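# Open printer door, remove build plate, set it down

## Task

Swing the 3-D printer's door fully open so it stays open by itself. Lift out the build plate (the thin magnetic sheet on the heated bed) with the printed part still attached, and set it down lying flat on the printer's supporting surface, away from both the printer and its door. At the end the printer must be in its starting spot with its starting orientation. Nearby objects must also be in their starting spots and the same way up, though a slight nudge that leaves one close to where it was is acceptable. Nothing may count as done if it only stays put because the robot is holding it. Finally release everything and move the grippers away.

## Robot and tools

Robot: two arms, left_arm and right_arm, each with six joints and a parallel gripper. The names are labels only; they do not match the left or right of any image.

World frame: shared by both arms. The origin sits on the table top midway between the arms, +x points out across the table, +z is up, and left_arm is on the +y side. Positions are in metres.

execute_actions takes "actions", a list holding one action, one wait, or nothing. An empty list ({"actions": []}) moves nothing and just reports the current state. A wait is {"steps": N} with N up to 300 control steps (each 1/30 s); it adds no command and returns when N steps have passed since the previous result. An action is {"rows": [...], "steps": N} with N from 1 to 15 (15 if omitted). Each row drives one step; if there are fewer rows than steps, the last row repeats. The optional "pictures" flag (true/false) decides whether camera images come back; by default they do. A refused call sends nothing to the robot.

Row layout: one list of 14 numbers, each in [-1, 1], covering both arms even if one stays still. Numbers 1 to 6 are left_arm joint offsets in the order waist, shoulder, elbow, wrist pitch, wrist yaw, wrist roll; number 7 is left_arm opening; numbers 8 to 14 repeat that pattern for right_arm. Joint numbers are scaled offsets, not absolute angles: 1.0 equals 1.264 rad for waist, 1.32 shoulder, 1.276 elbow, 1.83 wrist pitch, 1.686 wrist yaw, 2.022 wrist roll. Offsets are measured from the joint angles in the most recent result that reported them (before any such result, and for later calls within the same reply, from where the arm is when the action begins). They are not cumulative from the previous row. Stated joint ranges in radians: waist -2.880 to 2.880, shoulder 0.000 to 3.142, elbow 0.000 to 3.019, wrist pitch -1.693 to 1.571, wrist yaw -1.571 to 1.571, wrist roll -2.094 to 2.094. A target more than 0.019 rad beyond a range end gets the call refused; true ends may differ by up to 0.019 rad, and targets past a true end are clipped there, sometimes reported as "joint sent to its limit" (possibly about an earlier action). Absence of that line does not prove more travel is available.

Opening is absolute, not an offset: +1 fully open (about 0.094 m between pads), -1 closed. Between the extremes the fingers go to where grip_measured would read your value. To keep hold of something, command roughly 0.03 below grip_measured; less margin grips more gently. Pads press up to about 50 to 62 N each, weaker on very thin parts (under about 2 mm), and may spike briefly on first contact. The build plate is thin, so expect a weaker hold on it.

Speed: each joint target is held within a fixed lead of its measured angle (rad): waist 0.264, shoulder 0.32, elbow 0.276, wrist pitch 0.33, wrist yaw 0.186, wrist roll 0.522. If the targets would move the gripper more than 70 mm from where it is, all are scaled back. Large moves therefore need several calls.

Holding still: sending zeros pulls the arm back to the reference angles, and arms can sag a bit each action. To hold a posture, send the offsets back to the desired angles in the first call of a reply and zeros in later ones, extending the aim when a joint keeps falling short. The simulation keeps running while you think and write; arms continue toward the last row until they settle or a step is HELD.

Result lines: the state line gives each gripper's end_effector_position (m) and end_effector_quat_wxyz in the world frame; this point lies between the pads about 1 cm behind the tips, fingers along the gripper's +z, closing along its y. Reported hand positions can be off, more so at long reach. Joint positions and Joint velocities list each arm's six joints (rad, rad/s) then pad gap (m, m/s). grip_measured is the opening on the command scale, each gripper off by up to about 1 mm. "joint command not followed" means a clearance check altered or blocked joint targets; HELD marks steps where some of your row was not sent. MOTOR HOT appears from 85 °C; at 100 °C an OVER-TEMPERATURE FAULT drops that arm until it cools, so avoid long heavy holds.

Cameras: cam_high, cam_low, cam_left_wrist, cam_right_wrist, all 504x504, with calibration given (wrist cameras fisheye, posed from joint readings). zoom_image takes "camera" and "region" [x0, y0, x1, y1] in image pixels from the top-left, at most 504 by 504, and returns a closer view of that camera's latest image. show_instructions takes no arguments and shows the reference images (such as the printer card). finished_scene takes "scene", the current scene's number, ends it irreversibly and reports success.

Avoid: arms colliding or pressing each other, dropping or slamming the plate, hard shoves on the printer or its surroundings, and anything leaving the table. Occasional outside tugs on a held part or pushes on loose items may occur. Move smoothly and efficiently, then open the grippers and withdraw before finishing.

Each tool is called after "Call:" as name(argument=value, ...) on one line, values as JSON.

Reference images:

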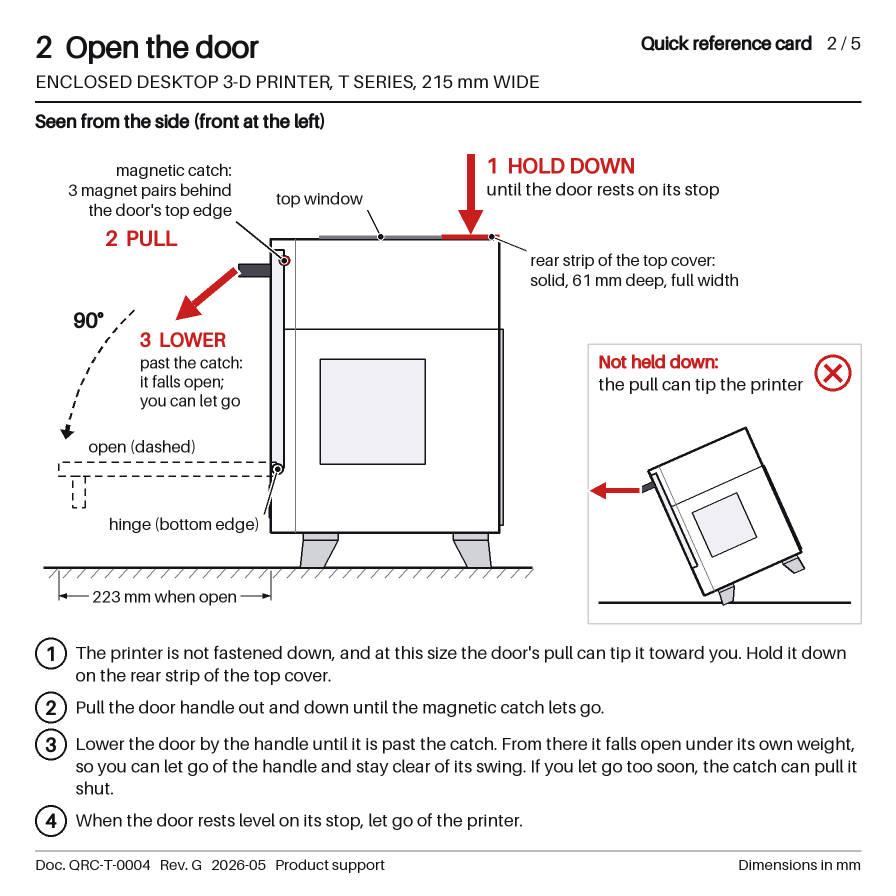

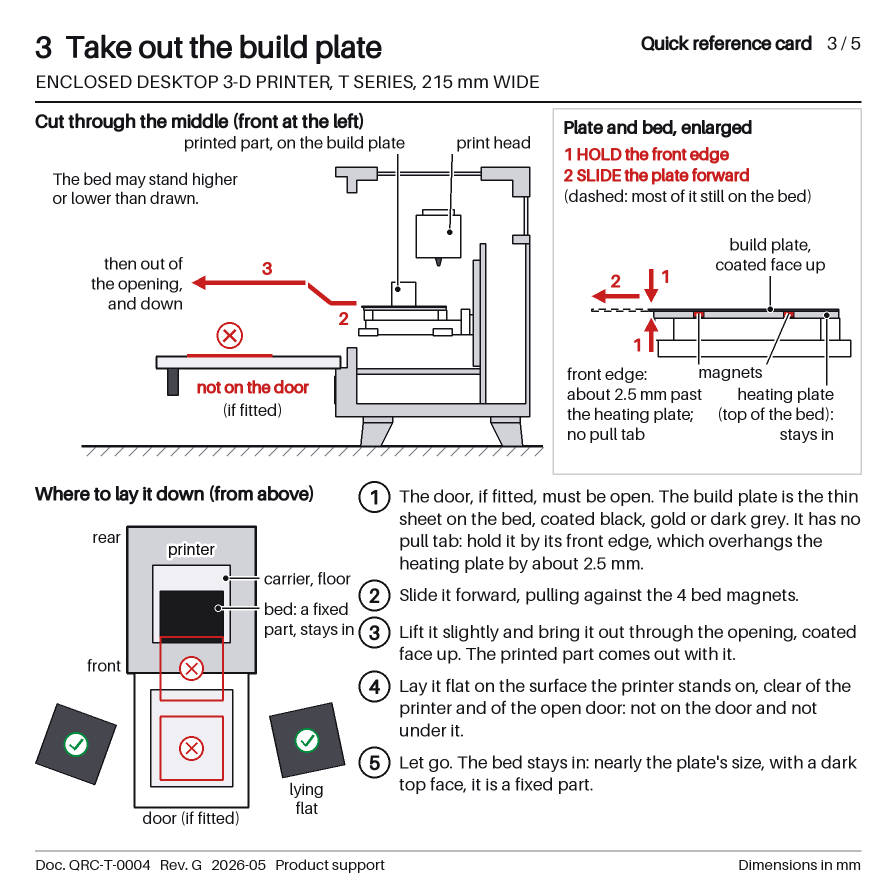

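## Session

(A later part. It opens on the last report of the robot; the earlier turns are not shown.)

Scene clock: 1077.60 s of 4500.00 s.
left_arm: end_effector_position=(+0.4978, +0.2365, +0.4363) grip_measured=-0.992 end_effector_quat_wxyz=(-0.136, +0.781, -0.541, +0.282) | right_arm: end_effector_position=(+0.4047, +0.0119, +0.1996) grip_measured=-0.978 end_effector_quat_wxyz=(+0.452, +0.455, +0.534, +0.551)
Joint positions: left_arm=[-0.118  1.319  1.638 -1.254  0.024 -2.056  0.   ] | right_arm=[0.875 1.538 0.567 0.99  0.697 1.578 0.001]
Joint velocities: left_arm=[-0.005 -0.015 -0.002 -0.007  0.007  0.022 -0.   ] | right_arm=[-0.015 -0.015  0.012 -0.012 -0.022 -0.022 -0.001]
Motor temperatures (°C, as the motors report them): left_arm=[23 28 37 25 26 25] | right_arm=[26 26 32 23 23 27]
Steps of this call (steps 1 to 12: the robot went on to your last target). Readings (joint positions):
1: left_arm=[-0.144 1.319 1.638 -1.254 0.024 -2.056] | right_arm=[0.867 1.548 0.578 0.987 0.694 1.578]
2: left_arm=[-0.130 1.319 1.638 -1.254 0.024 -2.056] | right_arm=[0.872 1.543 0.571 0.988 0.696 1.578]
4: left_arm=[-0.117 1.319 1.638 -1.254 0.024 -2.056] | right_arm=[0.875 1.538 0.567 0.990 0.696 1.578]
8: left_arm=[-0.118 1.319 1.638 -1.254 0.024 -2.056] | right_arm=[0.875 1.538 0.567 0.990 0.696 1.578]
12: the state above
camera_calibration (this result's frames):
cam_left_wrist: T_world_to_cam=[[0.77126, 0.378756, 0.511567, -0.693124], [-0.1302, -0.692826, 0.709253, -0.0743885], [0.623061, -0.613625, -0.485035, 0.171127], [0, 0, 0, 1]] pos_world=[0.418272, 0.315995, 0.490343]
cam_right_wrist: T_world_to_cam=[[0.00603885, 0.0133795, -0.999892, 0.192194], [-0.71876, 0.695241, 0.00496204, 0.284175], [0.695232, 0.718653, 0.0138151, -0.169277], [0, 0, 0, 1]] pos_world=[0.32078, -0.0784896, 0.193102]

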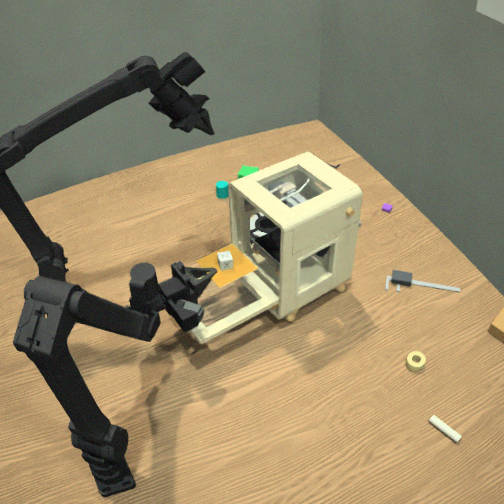

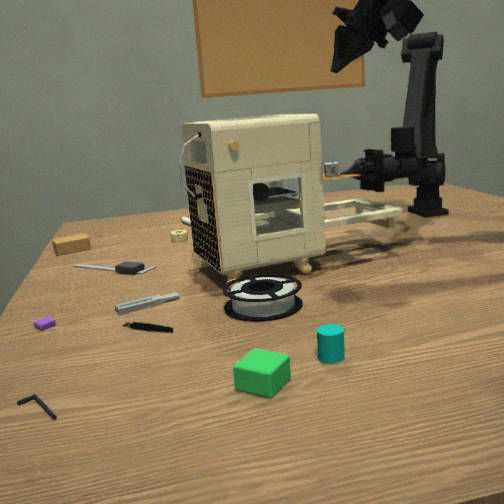

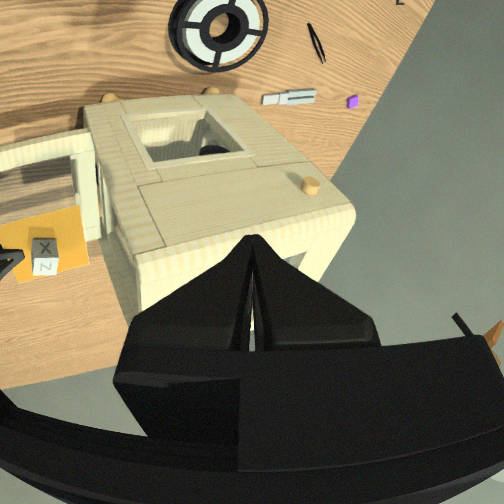

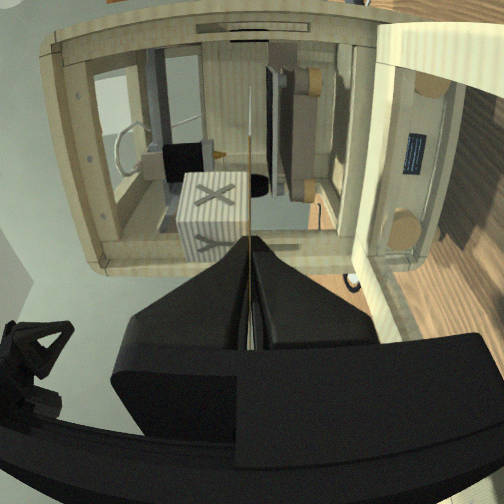

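Call:
execute_actions(actions=[{"rows":[[0,-0.01,0.02,0,0,0,-1,0,-0.008,0.02,0.014,0.006,0,-1],[0,-0.01,0.02,0,0,0,-1,0,-0.008,0.02,0.014,0.015,0,-1],[0,-0.01,0.02,0,0,0,-1,0,-0.008,0.02,0.014,0.027,0,-1],[0,-0.01,0.02,0,0,0,-1,0,-0.008,0.02,0.014,0.04,0,-1],[0,-0.01,0.02,0,0,0,-1,0,-0.008,0.02,0.014,0.053,0,-1],[0,-0.01,0.02,0,0,0,-1,0,-0.008,0.02,0.014,0.066,0,-1],[0,-0.01,0.02,0,0,0,-1,0,-0.008,0.02,0.014,0.079,0,-1],[0,-0.01,0.02,0,0,0,-1,0,-0.008,0.02,0.014,0.092,0,-1],[0,-0.01,0.02,0,0,0,-1,0,-0.008,0.02,0.014,0.105,0,-1],[0,-0.01,0.02,0,0,0,-1,0,-0.008,0.02,0.014,0.118,0,-1],[0,-0.01,0.02,0,0,0,-1,0,-0.008,0.02,0.014,0.131,0,-1],[0,-0.01,0.02,0,0,0,-1,0,-0.008,0.02,0.014,0.144,0,-1],[0,-0.01,0.02,0,0,0,-1,0,-0.008,0.02,0.014,0.157,0,-1],[0,-0.01,0.02,0,0,0,-1,0,-0.008,0.02,0.014,0.17,0,-1],[0,-0.01,0.02,0,0,0,-1,0,-0.008,0.02,0.014,0.183,0,-1]],"steps":15}], pictures=false)

Call:
execute_actions(actions=[{"rows":[[0,-0.01,0.02,0,0,0,-1,0,-0.008,0.02,0.014,0.03,0,-1],[0,-0.01,0.02,0,0,0,-1,0,-0.008,0.02,0.014,0.042,0,-1],[0,-0.01,0.02,0,0,0,-1,0,-0.008,0.02,0.014,0.054,0,-1],[0,-0.01,0.02,0,0,0,-1,-0.005,-0.008,0.02,0.014,0.066,0,-1],[0,-0.01,0.02,0,0,0,-1,-0.01,-0.008,0.02,0.014,0.078,0,-1],[0,-0.01,0.02,0,0,0,-1,-0.018,-0.008,0.02,0.014,0.09,0,-1],[0,-0.01,0.02,0,0,0,-1,-0.028,-0.008,0.02,0.014,0.1,0,-1],[0,-0.01,0.02,0,0,0,-1,-0.04,-0.008,0.02,0.014,0.11,0,-1],[0,-0.01,0.02,0,0,0,-1,-0.052,-0.008,0.02,0.014,0.12,0,-1],[0,-0.01,0.02,0,0,0,-1,-0.064,-0.008,0.02,0.014,0.128,0,-1],[0,-0.01,0.02,0,0,0,-1,-0.076,-0.008,0.02,0.014,0.134,0,-1],[0,-0.01,0.02,0,0,0,-1,-0.088,-0.008,0.02,0.014,0.138,0,-1],[0,-0.01,0.02,0,0,0,-1,-0.1,-0.008,0.02,0.014,0.14,0,-1],[0,-0.01,0.02,0,0,0,-1,-0.112,-0.008,0.02,0.014,0.14,0,-1],[0,-0.01,0.02,0,0,0,-1,-0.124,-0.008,0.02,0.014,0.14,0,-1]],"steps":15}], pictures=false)

Call:
execute_actions(actions=[{"rows":[[0,-0.01,0.02,0,0,0,-1,-0.04,-0.008,0.02,0.014,0,0,-1],[0,-0.01,0.02,0,0,0,-1,-0.054,-0.008,0.02,0.014,0,0,-1],[0,-0.01,0.02,0,0,0,-1,-0.068,-0.008,0.02,0.014,0,0,-1],[0,-0.01,0.02,0,0,0,-1,-0.082,-0.008,0.02,0.014,0,0,-1],[0,-0.01,0.02,0,0,0,-1,-0.096,-0.008,0.02,0.014,0,0,-1],[0,-0.01,0.02,0,0,0,-1,-0.11,-0.008,0.02,0.014,0,0,-1],[0,-0.01,0.02,0,0,0,-1,-0.124,-0.008,0.02,0.014,-0.01,0,-1],[0,-0.01,0.02,0,0,0,-1,-0.138,-0.008,0.02,0.014,-0.02,0,-1],[0,-0.01,0.02,0,0,0,-1,-0.152,-0.008,0.02,0.014,-0.03,0,-1],[0,-0.01,0.02,0,0,0,-1,-0.166,-0.008,0.02,0.014,-0.04,0,-1],[0,-0.01,0.02,0,0,0,-1,-0.18,-0.008,0.02,0.014,-0.05,0,-1],[0,-0.01,0.02,0,0,0,-1,-0.192,-0.008,0.02,0.014,-0.06,0,-1],[0,-0.01,0.02,0,0,0,-1,-0.202,-0.008,0.02,0.014,-0.07,0,-1],[0,-0.01,0.02,0,0,0,-1,-0.21,-0.008,0.02,0.014,-0.08,0,-1],[0,-0.01,0.02,0,0,0,-1,-0.215,-0.008,0.02,0.014,-0.085,0,-1]],"steps":15}], pictures=false)

Call:
execute_actions(actions=[{"steps":10}])

Scene clock: 1116.63 s of 4500.00 s.
left_arm: end_effector_position=(+0.4961, +0.2367, +0.4391) grip_measured=-0.992 end_effector_quat_wxyz=(-0.137, +0.780, -0.540, +0.285) | right_arm: end_effector_position=(+0.4065, -0.0373, +0.1989) grip_measured=-0.978 end_effector_quat_wxyz=(+0.524, +0.529, +0.464, +0.481)
Joint positions: left_arm=[-0.118  1.313  1.638 -1.254  0.024 -2.056  0.   ] | right_arm=[0.875 1.538 0.567 0.99  0.984 1.578 0.001]
Joint velocities: left_arm=[-0.005  0.015 -0.012  0.017 -0.007  0.066  0.   ] | right_arm=[ 0.005  0.005 -0.022  0.002  0.579  0.066 -0.001]
Motor temperatures (°C, as the motors report them): left_arm=[23 28 37 25 26 25] | right_arm=[26 25 31 23 23 27]
Steps of this call (steps 1 to 30: the robot went on to your last target; steps 31 to 90: nothing new was sent; then 35.53 s passed at rest; steps 91 to 105: all 15 steps of this action). Readings (joint positions):
91: left_arm=[-0.118 1.319 1.638 -1.254 0.024 -2.056] | right_arm=[0.875 1.538 0.567 0.990 0.699 1.578]
92: left_arm=[-0.118 1.318 1.638 -1.254 0.024 -2.056] | right_arm=[0.875 1.538 0.567 0.990 0.708 1.578]
94: left_arm=[-0.118 1.317 1.638 -1.254 0.024 -2.056] | right_arm=[0.875 1.538 0.567 0.990 0.743 1.578]
98: left_arm=[-0.118 1.314 1.638 -1.254 0.024 -2.056] | right_arm=[0.875 1.538 0.567 0.990 0.830 1.578]
105: the state above

Scene clock: 1117.13 s of 4500.00 s.
left_arm: end_effector_position=(+0.4942, +0.2370, +0.4420) grip_measured=-0.992 end_effector_quat_wxyz=(-0.138, +0.779, -0.540, +0.287) | right_arm: end_effector_position=(+0.4221, -0.1267, +0.1983) grip_measured=-0.978 end_effector_quat_wxyz=(+0.599, +0.604, +0.363, +0.380)
Joint positions: left_arm=[-0.118  1.307  1.638 -1.254  0.024 -2.056  0.   ] | right_arm=[0.752 1.538 0.567 0.99  1.216 1.578 0.001]
Joint velocities: left_arm=[-0.005 -0.005 -0.007  0.032  0.007  0.066 -0.   ] | right_arm=[-0.542 -0.015 -0.007  0.032  0.037  0.037  0.001]
Motor temperatures (°C, as the motors report them): left_arm=[23 28 37 25 26 25] | right_arm=[26 25 31 23 23 27]
Steps of this call (steps 1 to 15: all 15 steps of this action). Readings (joint positions):
1: left_arm=[-0.118 1.312 1.638 -1.254 0.024 -2.056] | right_arm=[0.875 1.538 0.567 0.990 1.009 1.578]
2: left_arm=[-0.118 1.312 1.638 -1.254 0.024 -2.056] | right_arm=[0.875 1.538 0.567 0.990 1.033 1.578]
4: left_arm=[-0.118 1.311 1.638 -1.254 0.024 -2.056] | right_arm=[0.875 1.538 0.567 0.990 1.075 1.578]
8: left_arm=[-0.118 1.308 1.638 -1.254 0.024 -2.056] | right_arm=[0.864 1.538 0.567 0.990 1.151 1.578]
15: the state above

Scene clock: 1117.63 s of 4500.00 s.
left_arm: end_effector_position=(+0.4923, +0.2372, +0.4449) grip_measured=-0.992 end_effector_quat_wxyz=(-0.139, +0.778, -0.539, +0.290) | right_arm: end_effector_position=(+0.4657, -0.2206, +0.1986) grip_measured=-0.978 end_effector_quat_wxyz=(+0.622, +0.625, +0.325, +0.342)
Joint positions: left_arm=[-0.118  1.301  1.638 -1.254  0.024 -2.056  0.   ] | right_arm=[0.498 1.538 0.567 0.99  1.086 1.578 0.001]
Joint velocities: left_arm=[ 0.005 -0.005  0.002 -0.012 -0.037 -0.007 -0.001] | right_arm=[-0.376  0.015 -0.002 -0.007 -0.3   -0.022  0.001]
Motor temperatures (°C, as the motors report them): left_arm=[23 28 37 25 26 25] | right_arm=[26 25 31 23 23 27]
Steps of this call (steps 1 to 15: all 15 steps of this action). Readings (joint positions):
1: left_arm=[-0.118 1.306 1.638 -1.254 0.024 -2.056] | right_arm=[0.734 1.538 0.567 0.990 1.216 1.578]
2: left_arm=[-0.118 1.306 1.638 -1.254 0.024 -2.056] | right_arm=[0.717 1.538 0.567 0.990 1.216 1.578]
4: left_arm=[-0.118 1.304 1.638 -1.254 0.024 -2.056] | right_arm=[0.684 1.538 0.567 0.990 1.216 1.578]
8: left_arm=[-0.118 1.302 1.638 -1.254 0.024 -2.056] | right_arm=[0.616 1.538 0.567 0.990 1.198 1.578]
15: the state above

Scene clock: 1117.97 s of 4500.00 s.
left_arm: end_effector_position=(+0.4923, +0.2372, +0.4449) grip_measured=-0.992 end_effector_quat_wxyz=(-0.139, +0.778, -0.539, +0.290) | right_arm: end_effector_position=(+0.4683, -0.2291, +0.1987) grip_measured=-0.978 end_effector_quat_wxyz=(+0.624, +0.626, +0.321, +0.339)
Joint positions: left_arm=[-0.118  1.301  1.638 -1.254  0.024 -2.056  0.   ] | right_arm=[0.476 1.538 0.567 0.99  1.076 1.578 0.001]
Joint velocities: left_arm=[-0.024  0.005  0.012 -0.012 -0.066 -0.022  0.001] | right_arm=[-0.015 -0.005 -0.022 -0.007  0.022 -0.007 -0.   ]
Motor temperatures (°C, as the motors report them): left_arm=[23 28 37 25 26 25] | right_arm=[26 25 31 23 23 27]
Steps of this call (steps 1 to 10: the robot went on to your last target). Readings (joint positions):
1: left_arm=[-0.118 1.301 1.638 -1.254 0.024 -2.056] | right_arm=[0.487 1.538 0.567 0.990 1.080 1.578]
2: left_arm=[-0.118 1.301 1.638 -1.254 0.024 -2.056] | right_arm=[0.480 1.538 0.567 0.990 1.078 1.578]
4: left_arm=[-0.118 1.301 1.638 -1.254 0.024 -2.056] | right_arm=[0.476 1.538 0.567 0.990 1.078 1.578]
8: left_arm=[-0.118 1.301 1.638 -1.254 0.024 -2.056] | right_arm=[0.476 1.538 0.567 0.990 1.076 1.578]
10: the state above
camera_calibration (this result's frames):
cam_left_wrist: T_world_to_cam=[[0.762037, 0.379847, 0.524419, -0.694926], [-0.14282, -0.691333, 0.70828, -0.0744309], [0.631587, -0.614633, -0.472572, 0.169614], [0, 0, 0, 1]] pos_world=[0.411803, 0.31676, 0.497305]
cam_right_wrist: T_world_to_cam=[[0.0116576, 0.012189, -0.999858, 0.191167], [-0.0242486, 0.999635, 0.0119035, 0.240515], [0.999638, 0.0241064, 0.0119489, -0.341531], [0, 0, 0, 1]] pos_world=[0.345011, -0.234524, 0.192358]

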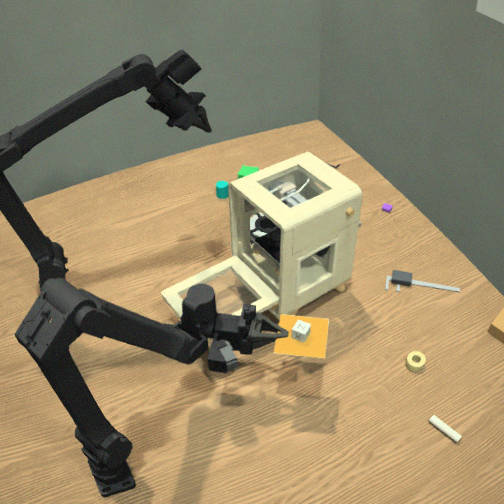

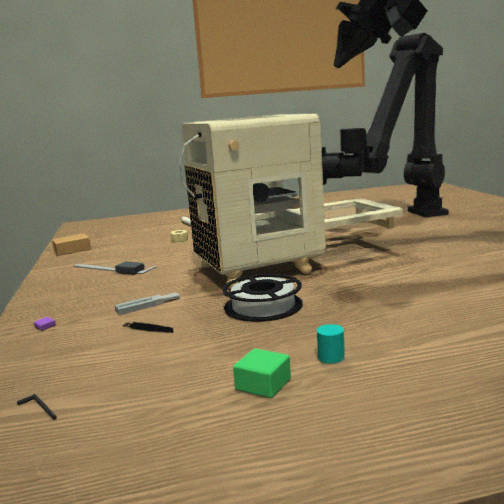

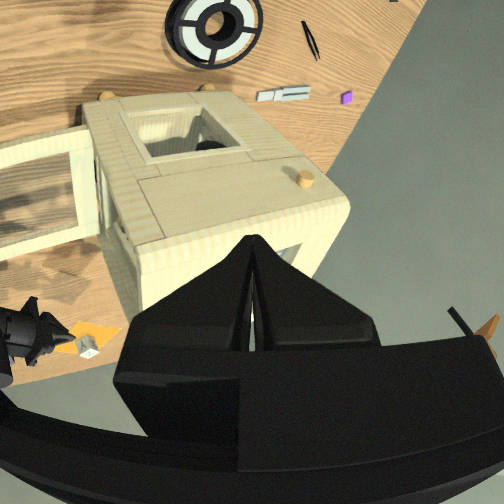

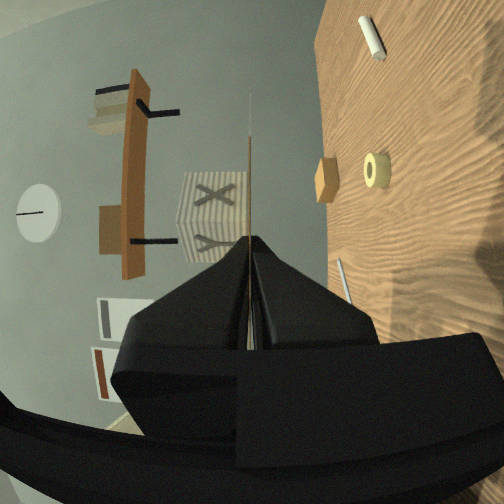

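Call:
execute_actions(actions=[{"rows":[[0,0,0.02,0,0,0,-1,-0.01,-0.016,0,0.01,-0.008,0,-1],[0,0,0.02,0,0,0,-1,-0.018,-0.019,-0.005,0.01,-0.02,0,-1],[0,0,0.02,0,0,0,-1,-0.027,-0.022,-0.009,0.01,-0.034,0,-1],[0,0,0.02,0,0,0,-1,-0.036,-0.026,-0.013,0.01,-0.049,0,-1],[0,0,0.02,0,0,0,-1,-0.046,-0.03,-0.017,0.01,-0.064,0,-1],[0,0,0.02,0,0,0,-1,-0.056,-0.034,-0.021,0.01,-0.079,0,-1],[0,0,0.02,0,0,0,-1,-0.066,-0.038,-0.025,0.01,-0.094,0,-1],[0,0,0.02,0,0,0,-1,-0.076,-0.042,-0.029,0.01,-0.109,0,-1],[0,0,0.02,0,0,0,-1,-0.086,-0.046,-0.033,0.01,-0.124,0,-1],[0,0,0.02,0,0,0,-1,-0.096,-0.05,-0.037,0.01,-0.139,0,-1],[0,0,0.02,0,0,0,-1,-0.106,-0.054,-0.041,0.01,-0.154,0,-1],[0,0,0.02,0,0,0,-1,-0.116,-0.058,-0.045,0.01,-0.169,0,-1],[0,0,0.02,0,0,0,-1,-0.126,-0.062,-0.049,0.01,-0.184,0,-1],[0,0,0.02,0,0,0,-1,-0.136,-0.066,-0.053,0.01,-0.199,0,-1],[0,0,0.02,0,0,0,-1,-0.146,-0.07,-0.057,0.01,-0.214,0,-1]],"steps":15}], pictures=false)

Call:
execute_actions(actions=[{"rows":[[0,0,0.02,0,0,0,-1,-0.032,-0.026,-0.016,0.01,-0.03,0,-1],[0,0,0.02,0,0,0,-1,-0.042,-0.03,-0.02,0.01,-0.045,0,-1],[0,0,0.02,0,0,0,-1,-0.052,-0.034,-0.024,0.01,-0.06,0,-1],[0,0,0.02,0,0,0,-1,-0.062,-0.038,-0.028,0.01,-0.075,0,-1],[0,0,0.02,0,0,0,-1,-0.072,-0.042,-0.032,0.01,-0.09,0,-1],[0,0,0.02,0,0,0,-1,-0.082,-0.046,-0.036,0.01,-0.105,0,-1],[0,0,0.02,0,0,0,-1,-0.092,-0.05,-0.04,0.01,-0.12,0,-1],[0,0,0.02,0,0,0,-1,-0.102,-0.054,-0.044,0.01,-0.135,0,-1],[0,0,0.02,0,0,0,-1,-0.112,-0.058,-0.048,0.01,-0.15,0,-1],[0,0,0.02,0,0,0,-1,-0.122,-0.062,-0.052,0.01,-0.165,0,-1],[0,0,0.02,0,0,0,-1,-0.132,-0.066,-0.056,0.01,-0.18,0,-1],[0,0,0.02,0,0,0,-1,-0.142,-0.07,-0.06,0.01,-0.195,0,-1],[0,0,0.02,0,0,0,-1,-0.152,-0.074,-0.064,0.01,-0.21,0,-1],[0,0,0.02,0,0,0,-1,-0.162,-0.078,-0.068,0.01,-0.225,0,-1],[0,0,0.02,0,0,0,-1,-0.172,-0.082,-0.072,0.01,-0.24,0,-1]],"steps":15}], pictures=false)

Call:
execute_actions(actions=[{"rows":[[0,0,0.02,0,0,0,-1,-0.032,-0.026,-0.016,0.01,-0.03,0,-1],[0,0,0.02,0,0,0,-1,-0.042,-0.03,-0.02,0.01,-0.045,0,-1],[0,0,0.02,0,0,0,-1,-0.052,-0.034,-0.024,0.005,-0.06,0,-1],[0,0,0.02,0,0,0,-1,-0.062,-0.038,-0.028,0,-0.075,0,-1],[0,0,0.02,0,0,0,-1,-0.072,-0.042,-0.032,-0.005,-0.09,0,-1],[0,0,0.02,0,0,0,-1,-0.082,-0.045,-0.036,-0.01,-0.105,0,-1],[0,0,0.02,0,0,0,-1,-0.092,-0.048,-0.04,-0.02,-0.12,0,-1],[0,0,0.02,0,0,0,-1,-0.102,-0.051,-0.044,-0.03,-0.135,0,-1],[0,0,0.02,0,0,0,-1,-0.112,-0.054,-0.047,-0.04,-0.15,0,-1],[0,0,0.02,0,0,0,-1,-0.12,-0.056,-0.05,-0.05,-0.165,0,-1],[0,0,0.02,0,0,0,-1,-0.128,-0.058,-0.052,-0.06,-0.178,0,-1],[0,0,0.02,0,0,0,-1,-0.134,-0.06,-0.054,-0.07,-0.19,0,-1],[0,0,0.02,0,0,0,-1,-0.138,-0.06,-0.055,-0.08,-0.2,0,-1],[0,0,0.02,0,0,0,-1,-0.14,-0.06,-0.055,-0.09,-0.208,0,-1],[0,0,0.02,0,0,0,-1,-0.14,-0.06,-0.055,-0.1,-0.212,0,-1]],"steps":15}], pictures=false)

Call:
execute_actions(actions=[{"steps":10}])

Scene clock: 1147.33 s of 4500.00 s.
left_arm: end_effector_position=(+0.4923, +0.2372, +0.4449) grip_measured=-0.992 end_effector_quat_wxyz=(-0.139, +0.778, -0.539, +0.290) | right_arm: end_effector_position=(+0.4840, -0.2631, +0.2052) grip_measured=-0.978 end_effector_quat_wxyz=(+0.594, +0.592, +0.373, +0.395)
Joint positions: left_arm=[-0.118  1.301  1.638 -1.254  0.024 -2.056  0.   ] | right_arm=[0.318 1.473 0.509 0.99  0.74  1.578 0.001]
Joint velocities: left_arm=[-0.015  0.005  0.012 -0.007 -0.051 -0.007 -0.   ] | right_arm=[-0.366 -0.171 -0.149  0.002 -0.725 -0.081 -0.001]
Motor temperatures (°C, as the motors report them): left_arm=[23 28 37 25 26 25] | right_arm=[26 25 31 23 23 27]
Steps of this call (steps 1 to 30: the robot went on to your last target; steps 31 to 90: nothing new was sent; then 25.87 s passed at rest; steps 91 to 105: all 15 steps of this action). Readings (joint positions):
91: left_arm=[-0.118 1.301 1.638 -1.254 0.024 -2.056] | right_arm=[0.476 1.538 0.567 0.990 1.071 1.578]
92: left_arm=[-0.118 1.301 1.638 -1.254 0.024 -2.056] | right_arm=[0.474 1.537 0.567 0.990 1.058 1.578]
94: left_arm=[-0.118 1.301 1.638 -1.254 0.024 -2.056] | right_arm=[0.465 1.534 0.565 0.990 1.014 1.578]
98: left_arm=[-0.118 1.301 1.638 -1.254 0.024 -2.056] | right_arm=[0.418 1.514 0.546 0.990 0.915 1.578]
105: the state above

Scene clock: 1147.83 s of 4500.00 s.
left_arm: end_effector_position=(+0.4923, +0.2372, +0.4449) grip_measured=-0.992 end_effector_quat_wxyz=(-0.139, +0.778, -0.539, +0.290) | right_arm: end_effector_position=(+0.4791, -0.2989, +0.2087) grip_measured=-0.978 end_effector_quat_wxyz=(+0.558, +0.550, +0.429, +0.450)
Joint positions: left_arm=[-0.118  1.301  1.638 -1.254  0.024 -2.056  0.   ] | right_arm=[0.13  1.393 0.431 0.99  0.359 1.578 0.001]
Joint velocities: left_arm=[-0.005 -0.005  0.002 -0.017  0.022  0.051  0.   ] | right_arm=[-0.386 -0.151 -0.139 -0.017 -0.667  0.007 -0.001]
Motor temperatures (°C, as the motors report them): left_arm=[23 28 37 25 26 25] | right_arm=[26 25 31 23 23 27]
Steps of this call (steps 1 to 15: all 15 steps of this action). Readings (joint positions):
1: left_arm=[-0.118 1.301 1.638 -1.254 0.024 -2.056] | right_arm=[0.306 1.468 0.504 0.990 0.714 1.578]
2: left_arm=[-0.118 1.301 1.638 -1.254 0.024 -2.056] | right_arm=[0.294 1.463 0.499 0.990 0.688 1.578]
4: left_arm=[-0.118 1.301 1.638 -1.254 0.024 -2.056] | right_arm=[0.269 1.451 0.488 0.990 0.637 1.578]
8: left_arm=[-0.118 1.301 1.638 -1.254 0.024 -2.056] | right_arm=[0.218 1.430 0.467 0.990 0.536 1.578]
15: the state above

Scene clock: 1148.33 s of 4500.00 s.
left_arm: end_effector_position=(+0.4923, +0.2372, +0.4449) grip_measured=-0.992 end_effector_quat_wxyz=(-0.139, +0.778, -0.539, +0.290) | right_arm: end_effector_position=(+0.4598, -0.3216, +0.1753) grip_measured=-0.978 end_effector_quat_wxyz=(+0.485, +0.541, +0.509, +0.461)
Joint positions: left_arm=[-0.118  1.301  1.638 -1.254  0.024 -2.056  0.   ] | right_arm=[-0.041  1.329  0.367  0.856  0.014  1.578  0.001]
Joint velocities: left_arm=[-0.005 -0.015  0.002 -0.002  0.007 -0.095  0.001] | right_arm=[-0.122  0.005 -0.032 -0.535 -0.286  0.007 -0.   ]
Motor temperatures (°C, as the motors report them): left_arm=[23 28 37 25 26 25] | right_arm=[26 25 31 23 23 27]
Steps of this call (steps 1 to 15: all 15 steps of this action). Readings (joint positions):
1: left_arm=[-0.118 1.301 1.638 -1.254 0.024 -2.056] | right_arm=[0.117 1.387 0.426 0.990 0.333 1.578]
2: left_arm=[-0.118 1.301 1.638 -1.254 0.024 -2.056] | right_arm=[0.104 1.382 0.421 0.990 0.308 1.578]
4: left_arm=[-0.118 1.301 1.638 -1.254 0.024 -2.056] | right_arm=[0.080 1.370 0.410 0.990 0.257 1.578]
8: left_arm=[-0.118 1.301 1.638 -1.254 0.024 -2.056] | right_arm=[0.030 1.348 0.391 0.975 0.156 1.578]
15: the state above

Scene clock: 1148.67 s of 4500.00 s.
left_arm: end_effector_position=(+0.4923, +0.2372, +0.4449) grip_measured=-0.992 end_effector_quat_wxyz=(-0.139, +0.778, -0.539, +0.290) | right_arm: end_effector_position=(+0.4574, -0.3213, +0.1647) grip_measured=-0.978 end_effector_quat_wxyz=(+0.472, +0.549, +0.520, +0.452)
Joint positions: left_arm=[-0.118  1.301  1.638 -1.254  0.024 -2.056  0.   ] | right_arm=[-0.044  1.329  0.363  0.82   0.005  1.578  0.001]
Joint velocities: left_arm=[-0.005 -0.005 -0.017 -0.002 -0.037 -0.051  0.001] | right_arm=[-0.005  0.005  0.012  0.007 -0.051 -0.007  0.001]
Motor temperatures (°C, as the motors report them): left_arm=[23 28 37 25 26 25] | right_arm=[26 25 31 23 23 27]
Steps of this call (steps 1 to 10: the robot went on to your last target). Readings (joint positions):
1: left_arm=[-0.118 1.301 1.638 -1.254 0.024 -2.056] | right_arm=[-0.043 1.329 0.366 0.840 0.009 1.578]
2: left_arm=[-0.118 1.301 1.638 -1.254 0.024 -2.056] | right_arm=[-0.044 1.329 0.365 0.830 0.007 1.578]
4: left_arm=[-0.118 1.301 1.638 -1.254 0.024 -2.056] | right_arm=[-0.044 1.329 0.363 0.821 0.005 1.578]
8: left_arm=[-0.118 1.301 1.638 -1.254 0.024 -2.056] | right_arm=[-0.044 1.329 0.363 0.820 0.005 1.578]
10: the state above
camera_calibration (this result's frames):
cam_left_wrist: T_world_to_cam=[[0.762037, 0.379847, 0.524419, -0.694926], [-0.14282, -0.691333, 0.70828, -0.0744309], [0.631587, -0.614633, -0.472572, 0.169614], [0, 0, 0, 1]] pos_world=[0.411803, 0.31676, 0.497305]
cam_right_wrist: T_world_to_cam=[[-0.150936, 0.00647249, -0.988522, 0.22906], [-0.537182, 0.838914, 0.0875145, 0.5033], [0.829852, 0.544225, -0.123146, -0.0609968], [0, 0, 0, 1]] pos_world=[0.355555, -0.390512, 0.174874]

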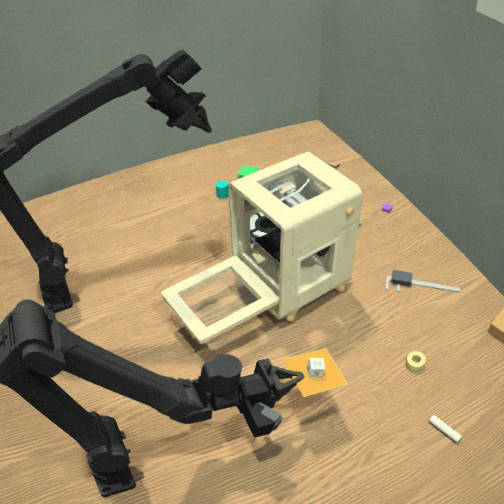

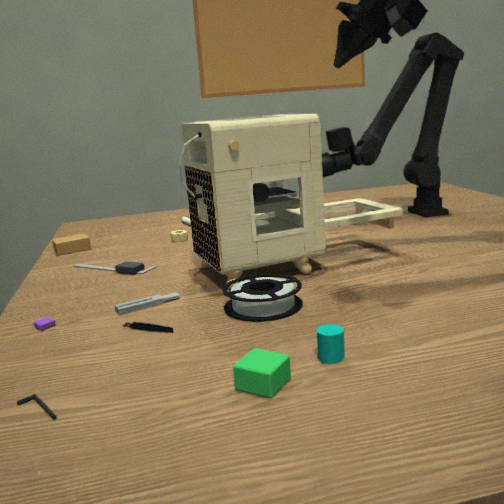

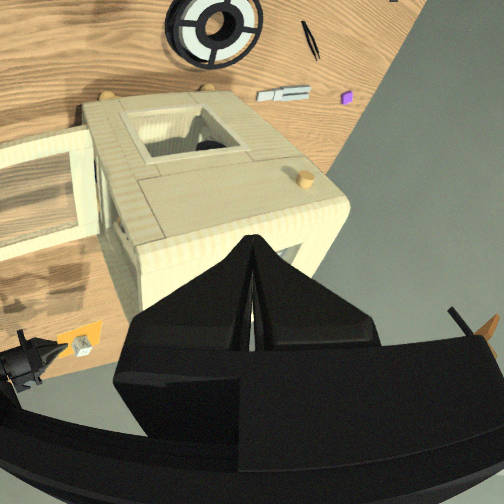

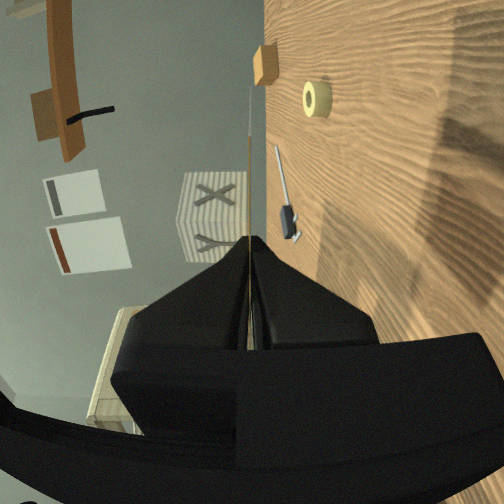

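Call:
execute_actions(actions=[{"rows":[[0,0,0.02,0,0,0,-1,0,0.004,0,-0.01,0,0,-1],[0,0,0.02,0,0,0,-1,0,0.008,-0.002,-0.016,0,0,-1],[0,0,0.02,0,0,0,-1,0,0.012,-0.004,-0.023,0,0,-1],[0,0,0.02,0,0,0,-1,0,0.016,-0.005,-0.03,0,0,-1],[0,0,0.02,0,0,0,-1,0,0.02,-0.006,-0.037,0,0,-1],[0,0,0.02,0,0,0,-1,0,0.024,-0.007,-0.044,0,0,-1],[0,0,0.02,0,0,0,-1,0,0.028,-0.008,-0.051,0,0,-1],[0,0,0.02,0,0,0,-1,0,0.032,-0.009,-0.058,0,0,-1],[0,0,0.02,0,0,0,-1,0,0.036,-0.01,-0.065,0,0,-1],[0,0,0.02,0,0,0,-1,0,0.04,-0.011,-0.072,0,0,-1],[0,0,0.02,0,0,0,-1,0,0.044,-0.012,-0.079,0,0,-1],[0,0,0.02,0,0,0,-1,0,0.048,-0.013,-0.086,0,0,-1],[0,0,0.02,0,0,0,-1,0,0.052,-0.014,-0.093,0,0,-1],[0,0,0.02,0,0,0,-1,0,0.056,-0.015,-0.1,0,0,-1],[0,0,0.02,0,0,0,-1,0,0.06,-0.016,-0.107,0,0,-1]],"steps":15}], pictures=false)

Call:
execute_actions(actions=[{"rows":[[0,0,0.02,0,0,0,-1,0,0.014,-0.006,-0.024,0,0,-1],[0,0,0.02,0,0,0,-1,0,0.018,-0.006,-0.027,0,0,-1],[0,0,0.02,0,0,0,-1,0,0.022,-0.007,-0.03,0,0,-1],[0,0,0.02,0,0,0,-1,0,0.026,-0.007,-0.032,0,0,-1],[0,0,0.02,0,0,0,-1,0,0.03,-0.008,-0.034,0,0,-1],[0,0,0.02,0,0,0,-1,0,0.033,-0.008,-0.035,0,0,-1],[0,0,0.02,0,0,0,-1,0,0.036,-0.008,-0.035,0,0,-1],[0,0,0.02,0,0,0,-1,0,0.038,-0.008,-0.035,0,0,-1],[0,0,0.02,0,0,0,-1,0,0.04,-0.008,-0.035,0,0,-1]],"steps":15}])

Scene clock: 1170.77 s of 4500.00 s.
left_arm: end_effector_position=(+0.4923, +0.2372, +0.4449) grip_measured=-0.992 end_effector_quat_wxyz=(-0.139, +0.778, -0.539, +0.290) | right_arm: end_effector_position=(+0.4419, -0.3206, +0.0917) grip_measured=-0.978 end_effector_quat_wxyz=(+0.403, +0.602, +0.571, +0.386)
Joint positions: left_arm=[-0.118  1.301  1.638 -1.254  0.024 -2.056  0.   ] | right_arm=[-0.044  1.398  0.351  0.661  0.005  1.578  0.001]
Joint velocities: left_arm=[-0.005 -0.005 -0.002 -0.012 -0.022  0.022 -0.002] | right_arm=[-0.005  0.132 -0.046 -0.379  0.051 -0.007  0.001]
Motor temperatures (°C, as the motors report them): left_arm=[23 28 37 25 26 25] | right_arm=[26 25 31 23 23 27]
Steps of this call (steps 1 to 30: the robot went on to your last target; steps 31 to 90: nothing new was sent; then 18.60 s passed at rest; steps 91 to 105: all 15 steps of this action). Readings (joint positions):
91: left_arm=[-0.118 1.301 1.638 -1.254 0.024 -2.056] | right_arm=[-0.044 1.329 0.363 0.819 0.005 1.578]
92: left_arm=[-0.118 1.301 1.638 -1.254 0.024 -2.056] | right_arm=[-0.044 1.329 0.363 0.816 0.005 1.578]
94: left_arm=[-0.118 1.301 1.638 -1.254 0.024 -2.056] | right_arm=[-0.044 1.333 0.363 0.800 0.005 1.578]
98: left_arm=[-0.118 1.301 1.638 -1.254 0.024 -2.056] | right_arm=[-0.044 1.356 0.363 0.752 0.005 1.578]
105: the state above

Scene clock: 1171.27 s of 4500.00 s.
left_arm: end_effector_position=(+0.4923, +0.2372, +0.4449) grip_measured=-0.992 end_effector_quat_wxyz=(-0.139, +0.778, -0.539, +0.290) | right_arm: end_effector_position=(+0.4308, -0.3201, +0.0554) grip_measured=-0.978 end_effector_quat_wxyz=(+0.369, +0.624, +0.591, +0.353)
Joint positions: left_arm=[-0.118  1.301  1.638 -1.254  0.024 -2.056  0.   ] | right_arm=[-0.044  1.451  0.345  0.608  0.005  1.578  0.001]
Joint velocities: left_arm=[-0.005 -0.005  0.002 -0.017 -0.037 -0.007 -0.001] | right_arm=[-0.015  0.005 -0.017 -0.022 -0.022  0.051  0.   ]
Motor temperatures (°C, as the motors report them): left_arm=[23 28 37 25 26 25] | right_arm=[26 25 31 23 23 27]
Steps of this call (steps 1 to 15: all 15 steps of this action). Readings (joint positions):
1: left_arm=[-0.118 1.301 1.638 -1.254 0.024 -2.056] | right_arm=[-0.044 1.403 0.349 0.649 0.005 1.578]
2: left_arm=[-0.118 1.301 1.638 -1.254 0.024 -2.056] | right_arm=[-0.044 1.409 0.348 0.640 0.005 1.578]
4: left_arm=[-0.118 1.301 1.638 -1.254 0.024 -2.056] | right_arm=[-0.044 1.421 0.347 0.625 0.005 1.578]
8: left_arm=[-0.118 1.301 1.638 -1.254 0.024 -2.056] | right_arm=[-0.044 1.442 0.345 0.611 0.005 1.578]
15: the state above
camera_calibration (this result's frames):
cam_left_wrist: T_world_to_cam=[[0.762037, 0.379847, 0.524419, -0.694926], [-0.14282, -0.691333, 0.70828, -0.0744309], [0.631587, -0.614633, -0.472572, 0.169614], [0, 0, 0, 1]] pos_world=[0.411803, 0.31676, 0.497305]
cam_right_wrist: T_world_to_cam=[[-0.482933, 0.0209501, -0.875406, 0.258426], [-0.471682, 0.836058, 0.28022, 0.457805], [0.737761, 0.548241, -0.393878, 0.00293026], [0, 0, 0, 1]] pos_world=[0.338579, -0.389772, 0.0990956]

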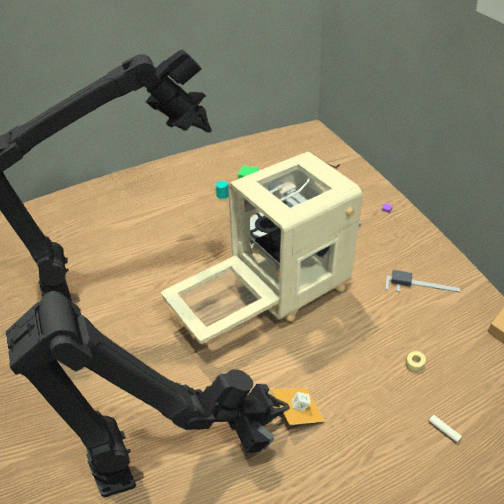

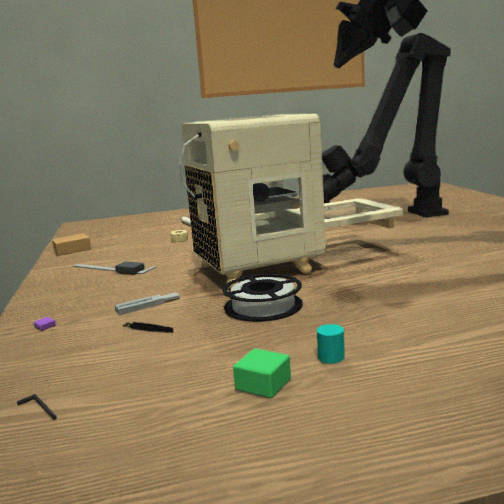

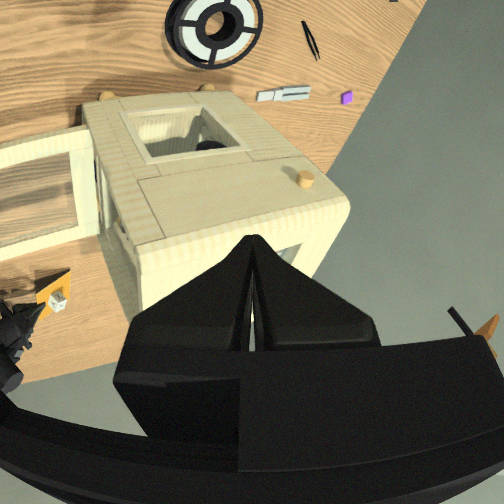

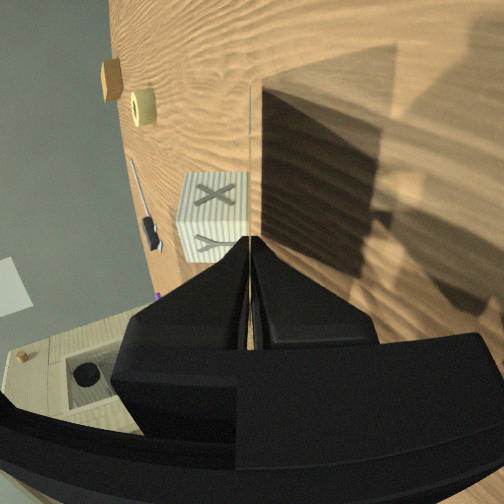

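Call:
execute_actions(actions=[{"rows":[[0,0,0.02,0,0,0,-1,0,0.003,0.01,0,0,0,-1],[0,0,0.02,0,0,0,-1,0,0.005,0.01,0,0,0,-1],[0,0,0.02,0,0,0,-1,0,0.007,0.01,0,0,0,-1],[0,0,0.02,0,0,0,-1,0,0.009,0.01,0,0,0,-1],[0,0,0.02,0,0,0,-1,0,0.011,0.01,0,0,0,-1],[0,0,0.02,0,0,0,-1,0,0.013,0.01,0,0,0,-1],[0,0,0.02,0,0,0,-1,0,0.015,0.01,0,0,0,-1],[0,0,0.02,0,0,0,-1,0,0.017,0.01,0,0,0,-1]],"steps":15}])

Scene clock: 1177.07 s of 4500.00 s.
left_arm: end_effector_position=(+0.4923, +0.2372, +0.4449) grip_measured=-0.992 end_effector_quat_wxyz=(-0.139, +0.778, -0.539, +0.290) | right_arm: end_effector_position=(+0.4292, -0.3200, +0.0475) grip_measured=-0.978 end_effector_quat_wxyz=(+0.363, +0.627, +0.595, +0.347)
Joint positions: left_arm=[-0.118  1.301  1.638 -1.254  0.024 -2.056  0.   ] | right_arm=[-0.044  1.471  0.345  0.608  0.005  1.578  0.001]
Joint velocities: left_arm=[-0.005  0.005  0.017  0.002  0.007 -0.007 -0.   ] | right_arm=[-0.015  0.015  0.002 -0.007  0.007 -0.037 -0.001]
Motor temperatures (°C, as the motors report them): left_arm=[23 28 37 25 26 25] | right_arm=[26 25 30 23 23 27]
Steps of this call (steps 1 to 15: the robot went on to your last target; steps 16 to 90: nothing new was sent; then 2.30 s passed at rest; steps 91 to 105: all 15 steps of this action). Readings (joint positions):
91: left_arm=[-0.118 1.301 1.638 -1.254 0.024 -2.056] | right_arm=[-0.044 1.451 0.345 0.608 0.005 1.578]
92: left_arm=[-0.118 1.301 1.638 -1.254 0.024 -2.056] | right_arm=[-0.044 1.452 0.345 0.608 0.005 1.578]
94: left_arm=[-0.118 1.301 1.638 -1.254 0.024 -2.056] | right_arm=[-0.044 1.454 0.345 0.608 0.005 1.578]
98: left_arm=[-0.118 1.301 1.638 -1.254 0.024 -2.056] | right_arm=[-0.044 1.465 0.345 0.608 0.005 1.578]
105: the state above
camera_calibration (this result's frames):
cam_left_wrist: T_world_to_cam=[[0.762037, 0.379847, 0.524419, -0.694926], [-0.14282, -0.691333, 0.70828, -0.0744309], [0.631587, -0.614633, -0.472572, 0.169614], [0, 0, 0, 1]] pos_world=[0.411803, 0.31676, 0.497305]
cam_right_wrist: T_world_to_cam=[[-0.499856, 0.0216881, -0.865837, 0.257769], [-0.46614, 0.835816, 0.290043, 0.456328], [0.729971, 0.548581, -0.407678, 0.00500459], [0, 0, 0, 1]] pos_world=[0.337907, -0.389742, 0.0928712]

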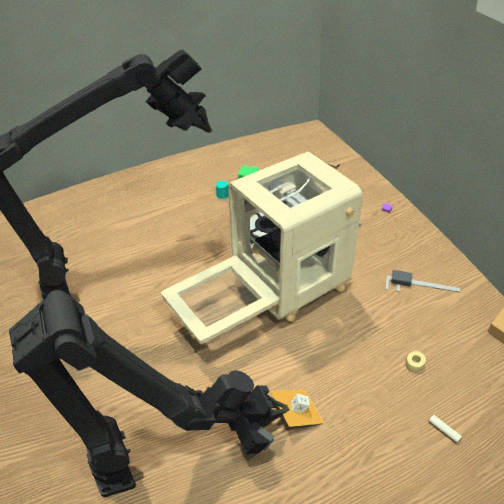

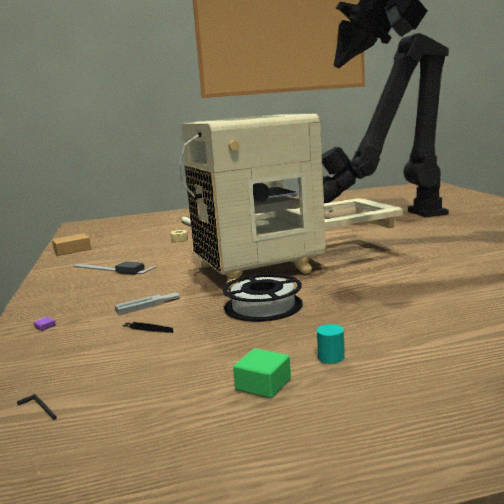

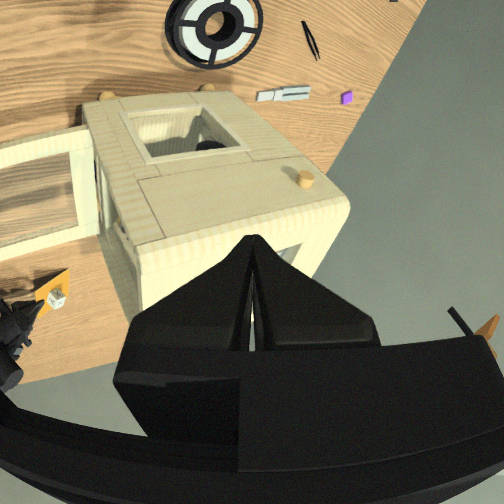

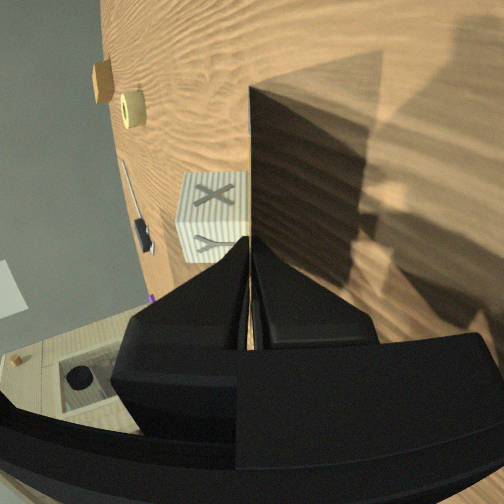

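Call:
execute_actions(actions=[{"rows":[[0,0,0.02,0,0,0,-1,0,0,0.01,0,0,0,-0.96],[0,0,0.02,0,0,0,-1,0,0,0.01,0,0,0,-0.93],[0,0,0.02,0,0,0,-1,0,0,0.01,0,0,0,-0.9],[0,0,0.02,0,0,0,-1,0,0,0.01,0,0,0,-0.87],[0,0,0.02,0,0,0,-1,0,0,0.01,0,0,0,-0.84],[0,0,0.02,0,0,0,-1,0,0,0.01,0,0,0,-0.81],[0,0,0.02,0,0,0,-1,0,0,0.01,0,0,0,-0.78],[0,0,0.02,0,0,0,-1,0,0,0.01,0,0,0,-0.75],[0,0,0.02,0,0,0,-1,0,0,0.01,0,0,0,-0.72],[0,0,0.02,0,0,0,-1,0,0,0.01,0,0,0,-0.69],[0,0,0.02,0,0,0,-1,0,0,0.01,0,0,0,-0.66],[0,0,0.02,0,0,0,-1,0,0,0.01,0,0,0,-0.63],[0,0,0.02,0,0,0,-1,0,0,0.01,0,0,0,-0.6]],"steps":15}], pictures=false)

Call:
execute_actions(actions=[{"rows":[[0,0,0.02,0,0,0,-1,0,-0.012,0.01,-0.012,0,0,-0.6],[0,0,0.02,0,0,0,-1,0,-0.014,0.01,-0.019,0,0,-0.6],[0,0,0.02,0,0,0,-1,0,-0.016,0.01,-0.026,0,0,-0.6],[0,0,0.02,0,0,0,-1,0,-0.018,0.01,-0.033,0,0,-0.6],[0,0,0.02,0,0,0,-1,0,-0.02,0.01,-0.04,0,0,-0.6],[0,0,0.02,0,0,0,-1,0,-0.022,0.01,-0.047,0,0,-0.6],[0,0,0.02,0,0,0,-1,0,-0.024,0.01,-0.054,0,0,-0.6],[0,0,0.02,0,0,0,-1,0,-0.026,0.01,-0.061,0,0,-0.6],[0,0,0.02,0,0,0,-1,0,-0.028,0.01,-0.068,0,0,-0.6],[0,0,0.02,0,0,0,-1,0,-0.03,0.01,-0.075,0,0,-0.6],[0,0,0.02,0,0,0,-1,0,-0.032,0.01,-0.082,0,0,-0.6],[0,0,0.02,0,0,0,-1,0,-0.034,0.01,-0.089,0,0,-0.6],[0,0,0.02,0,0,0,-1,0,-0.035,0.01,-0.096,0,0,-0.6],[0,0,0.02,0,0,0,-1,0,-0.036,0.01,-0.103,0,0,-0.6]],"steps":15}], pictures=false)

Call:
execute_actions(actions=[{"steps":8}])

Scene clock: 1203.53 s of 4500.00 s.
left_arm: end_effector_position=(+0.4923, +0.2372, +0.4449) grip_measured=-0.992 end_effector_quat_wxyz=(-0.139, +0.778, -0.539, +0.290) | right_arm: end_effector_position=(+0.4292, -0.3200, +0.0475) grip_measured=-0.602 end_effector_quat_wxyz=(+0.363, +0.627, +0.595, +0.347)
Joint positions: left_arm=[-0.118  1.301  1.638 -1.254  0.024 -2.056  0.   ] | right_arm=[-0.044  1.471  0.345  0.608  0.005  1.578  0.019]
Joint velocities: left_arm=[ 0.005  0.005  0.002 -0.032 -0.081 -0.007 -0.001] | right_arm=[ 0.005 -0.005 -0.002  0.017 -0.066  0.066  0.002]
Motor temperatures (°C, as the motors report them): left_arm=[23 28 37 25 26 25] | right_arm=[26 25 30 23 23 27]
Steps of this call (steps 1 to 15: the robot went on to your last target; steps 16 to 90: nothing new was sent; then 22.97 s passed at rest; steps 91 to 105: all 15 steps of this action). Readings (joint positions):
91: left_arm=[-0.118 1.301 1.638 -1.254 0.024 -2.056] | right_arm=[-0.044 1.471 0.345 0.608 0.005 1.578]
92: left_arm=[-0.118 1.301 1.638 -1.254 0.024 -2.056] | right_arm=[-0.044 1.471 0.345 0.608 0.005 1.578]
94: left_arm=[-0.118 1.301 1.638 -1.254 0.024 -2.056] | right_arm=[-0.044 1.471 0.345 0.608 0.005 1.578]
98: left_arm=[-0.118 1.301 1.638 -1.254 0.024 -2.056] | right_arm=[-0.044 1.471 0.345 0.608 0.005 1.578]
105: the state above

Scene clock: 1204.03 s of 4500.00 s.
left_arm: end_effector_position=(+0.4923, +0.2372, +0.4449) grip_measured=-0.992 end_effector_quat_wxyz=(-0.139, +0.778, -0.539, +0.290) | right_arm: end_effector_position=(+0.4109, -0.3192, +0.0278) grip_measured=-0.602 end_effector_quat_wxyz=(+0.323, +0.649, +0.615, +0.309)
Joint positions: left_arm=[-0.118  1.301  1.638 -1.254  0.024 -2.056  0.   ] | right_arm=[-0.044  1.439  0.345  0.451  0.005  1.578  0.019]
Joint velocities: left_arm=[ 0.005  0.005 -0.007 -0.007 -0.051 -0.022 -0.001] | right_arm=[-0.005 -0.054  0.007 -0.281  0.007  0.022 -0.   ]
Motor temperatures (°C, as the motors report them): left_arm=[23 28 37 25 26 25] | right_arm=[26 25 30 23 23 27]
Steps of this call (steps 1 to 15: all 15 steps of this action). Readings (joint positions):
1: left_arm=[-0.118 1.301 1.638 -1.254 0.024 -2.056] | right_arm=[-0.044 1.471 0.345 0.607 0.005 1.578]
2: left_arm=[-0.118 1.301 1.638 -1.254 0.024 -2.056] | right_arm=[-0.044 1.470 0.345 0.604 0.005 1.578]
4: left_arm=[-0.118 1.301 1.638 -1.254 0.024 -2.056] | right_arm=[-0.044 1.467 0.345 0.586 0.005 1.578]
8: left_arm=[-0.118 1.301 1.638 -1.254 0.024 -2.056] | right_arm=[-0.044 1.457 0.345 0.538 0.005 1.578]
15: the state above

Scene clock: 1204.30 s of 4500.00 s.
left_arm: end_effector_position=(+0.4923, +0.2372, +0.4449) grip_measured=-0.992 end_effector_quat_wxyz=(-0.139, +0.778, -0.539, +0.290) | right_arm: end_effector_position=(+0.4088, -0.3191, +0.0253) grip_measured=-0.602 end_effector_quat_wxyz=(+0.319, +0.651, +0.618, +0.304)
Joint positions: left_arm=[-0.118  1.301  1.638 -1.254  0.024 -2.056  0.   ] | right_arm=[-0.044  1.438  0.345  0.436  0.005  1.578  0.019]
Joint velocities: left_arm=[ 0.005  0.005 -0.012 -0.017  0.037  0.037 -0.001] | right_arm=[ 0.005 -0.005 -0.007  0.007  0.007  0.022 -0.001]
Motor temperatures (°C, as the motors report them): left_arm=[23 28 37 25 26 25] | right_arm=[26 25 30 23 23 27]
Steps of this call (steps 1 to 8: the robot went on to your last target). Readings (joint positions):
1: left_arm=[-0.118 1.301 1.638 -1.254 0.024 -2.056] | right_arm=[-0.044 1.438 0.345 0.444 0.005 1.578]
2: left_arm=[-0.118 1.301 1.638 -1.254 0.024 -2.056] | right_arm=[-0.044 1.438 0.345 0.440 0.005 1.578]
4: left_arm=[-0.118 1.301 1.638 -1.254 0.024 -2.056] | right_arm=[-0.044 1.438 0.345 0.437 0.005 1.578]
8: the state above
camera_calibration (this result's frames):
cam_left_wrist: T_world_to_cam=[[0.762037, 0.379847, 0.524419, -0.694926], [-0.14282, -0.691333, 0.70828, -0.0744309], [0.631587, -0.614633, -0.472572, 0.169614], [0, 0, 0, 1]] pos_world=[0.411803, 0.31676, 0.497305]
cam_right_wrist: T_world_to_cam=[[-0.615373, 0.0267256, -0.787783, 0.275258], [-0.420932, 0.833845, 0.357098, 0.431674], [0.666432, 0.551352, -0.501876, 0.0396476], [0, 0, 0, 1]] pos_world=[0.324669, -0.389165, 0.0825916]

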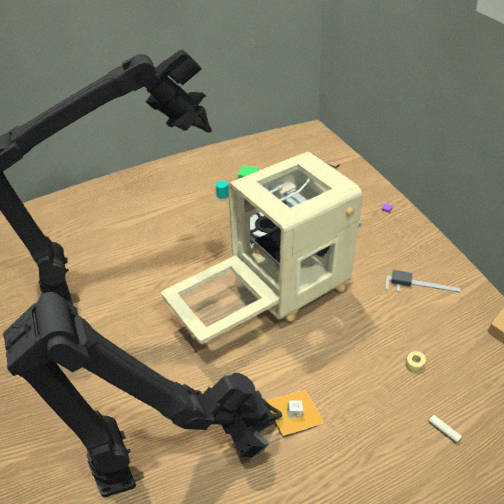

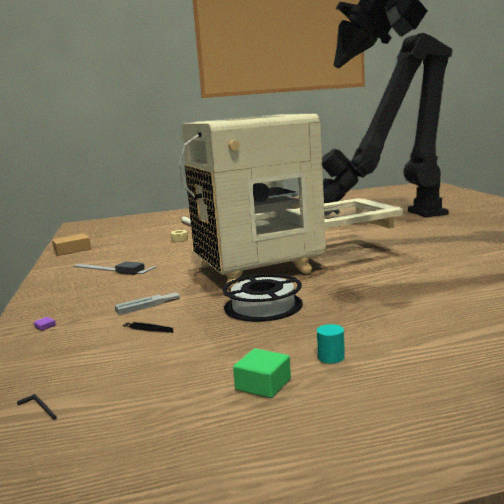

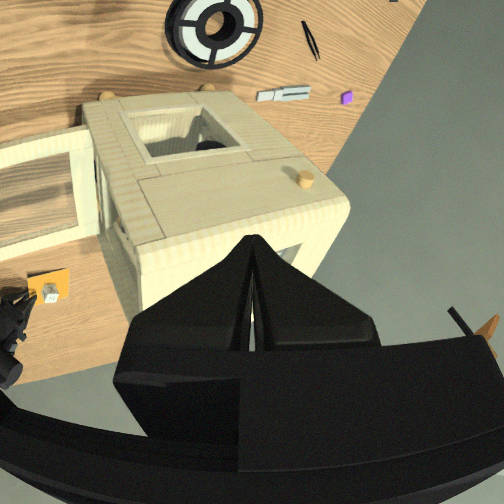

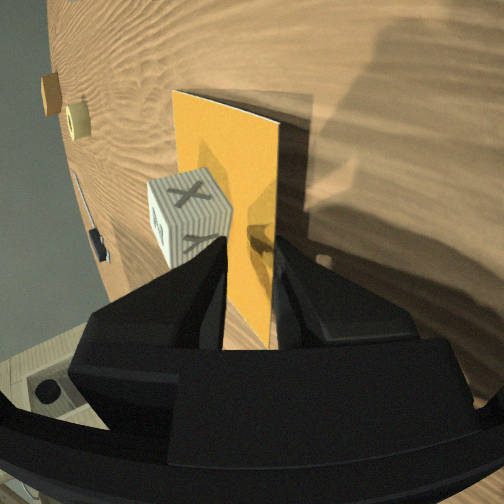

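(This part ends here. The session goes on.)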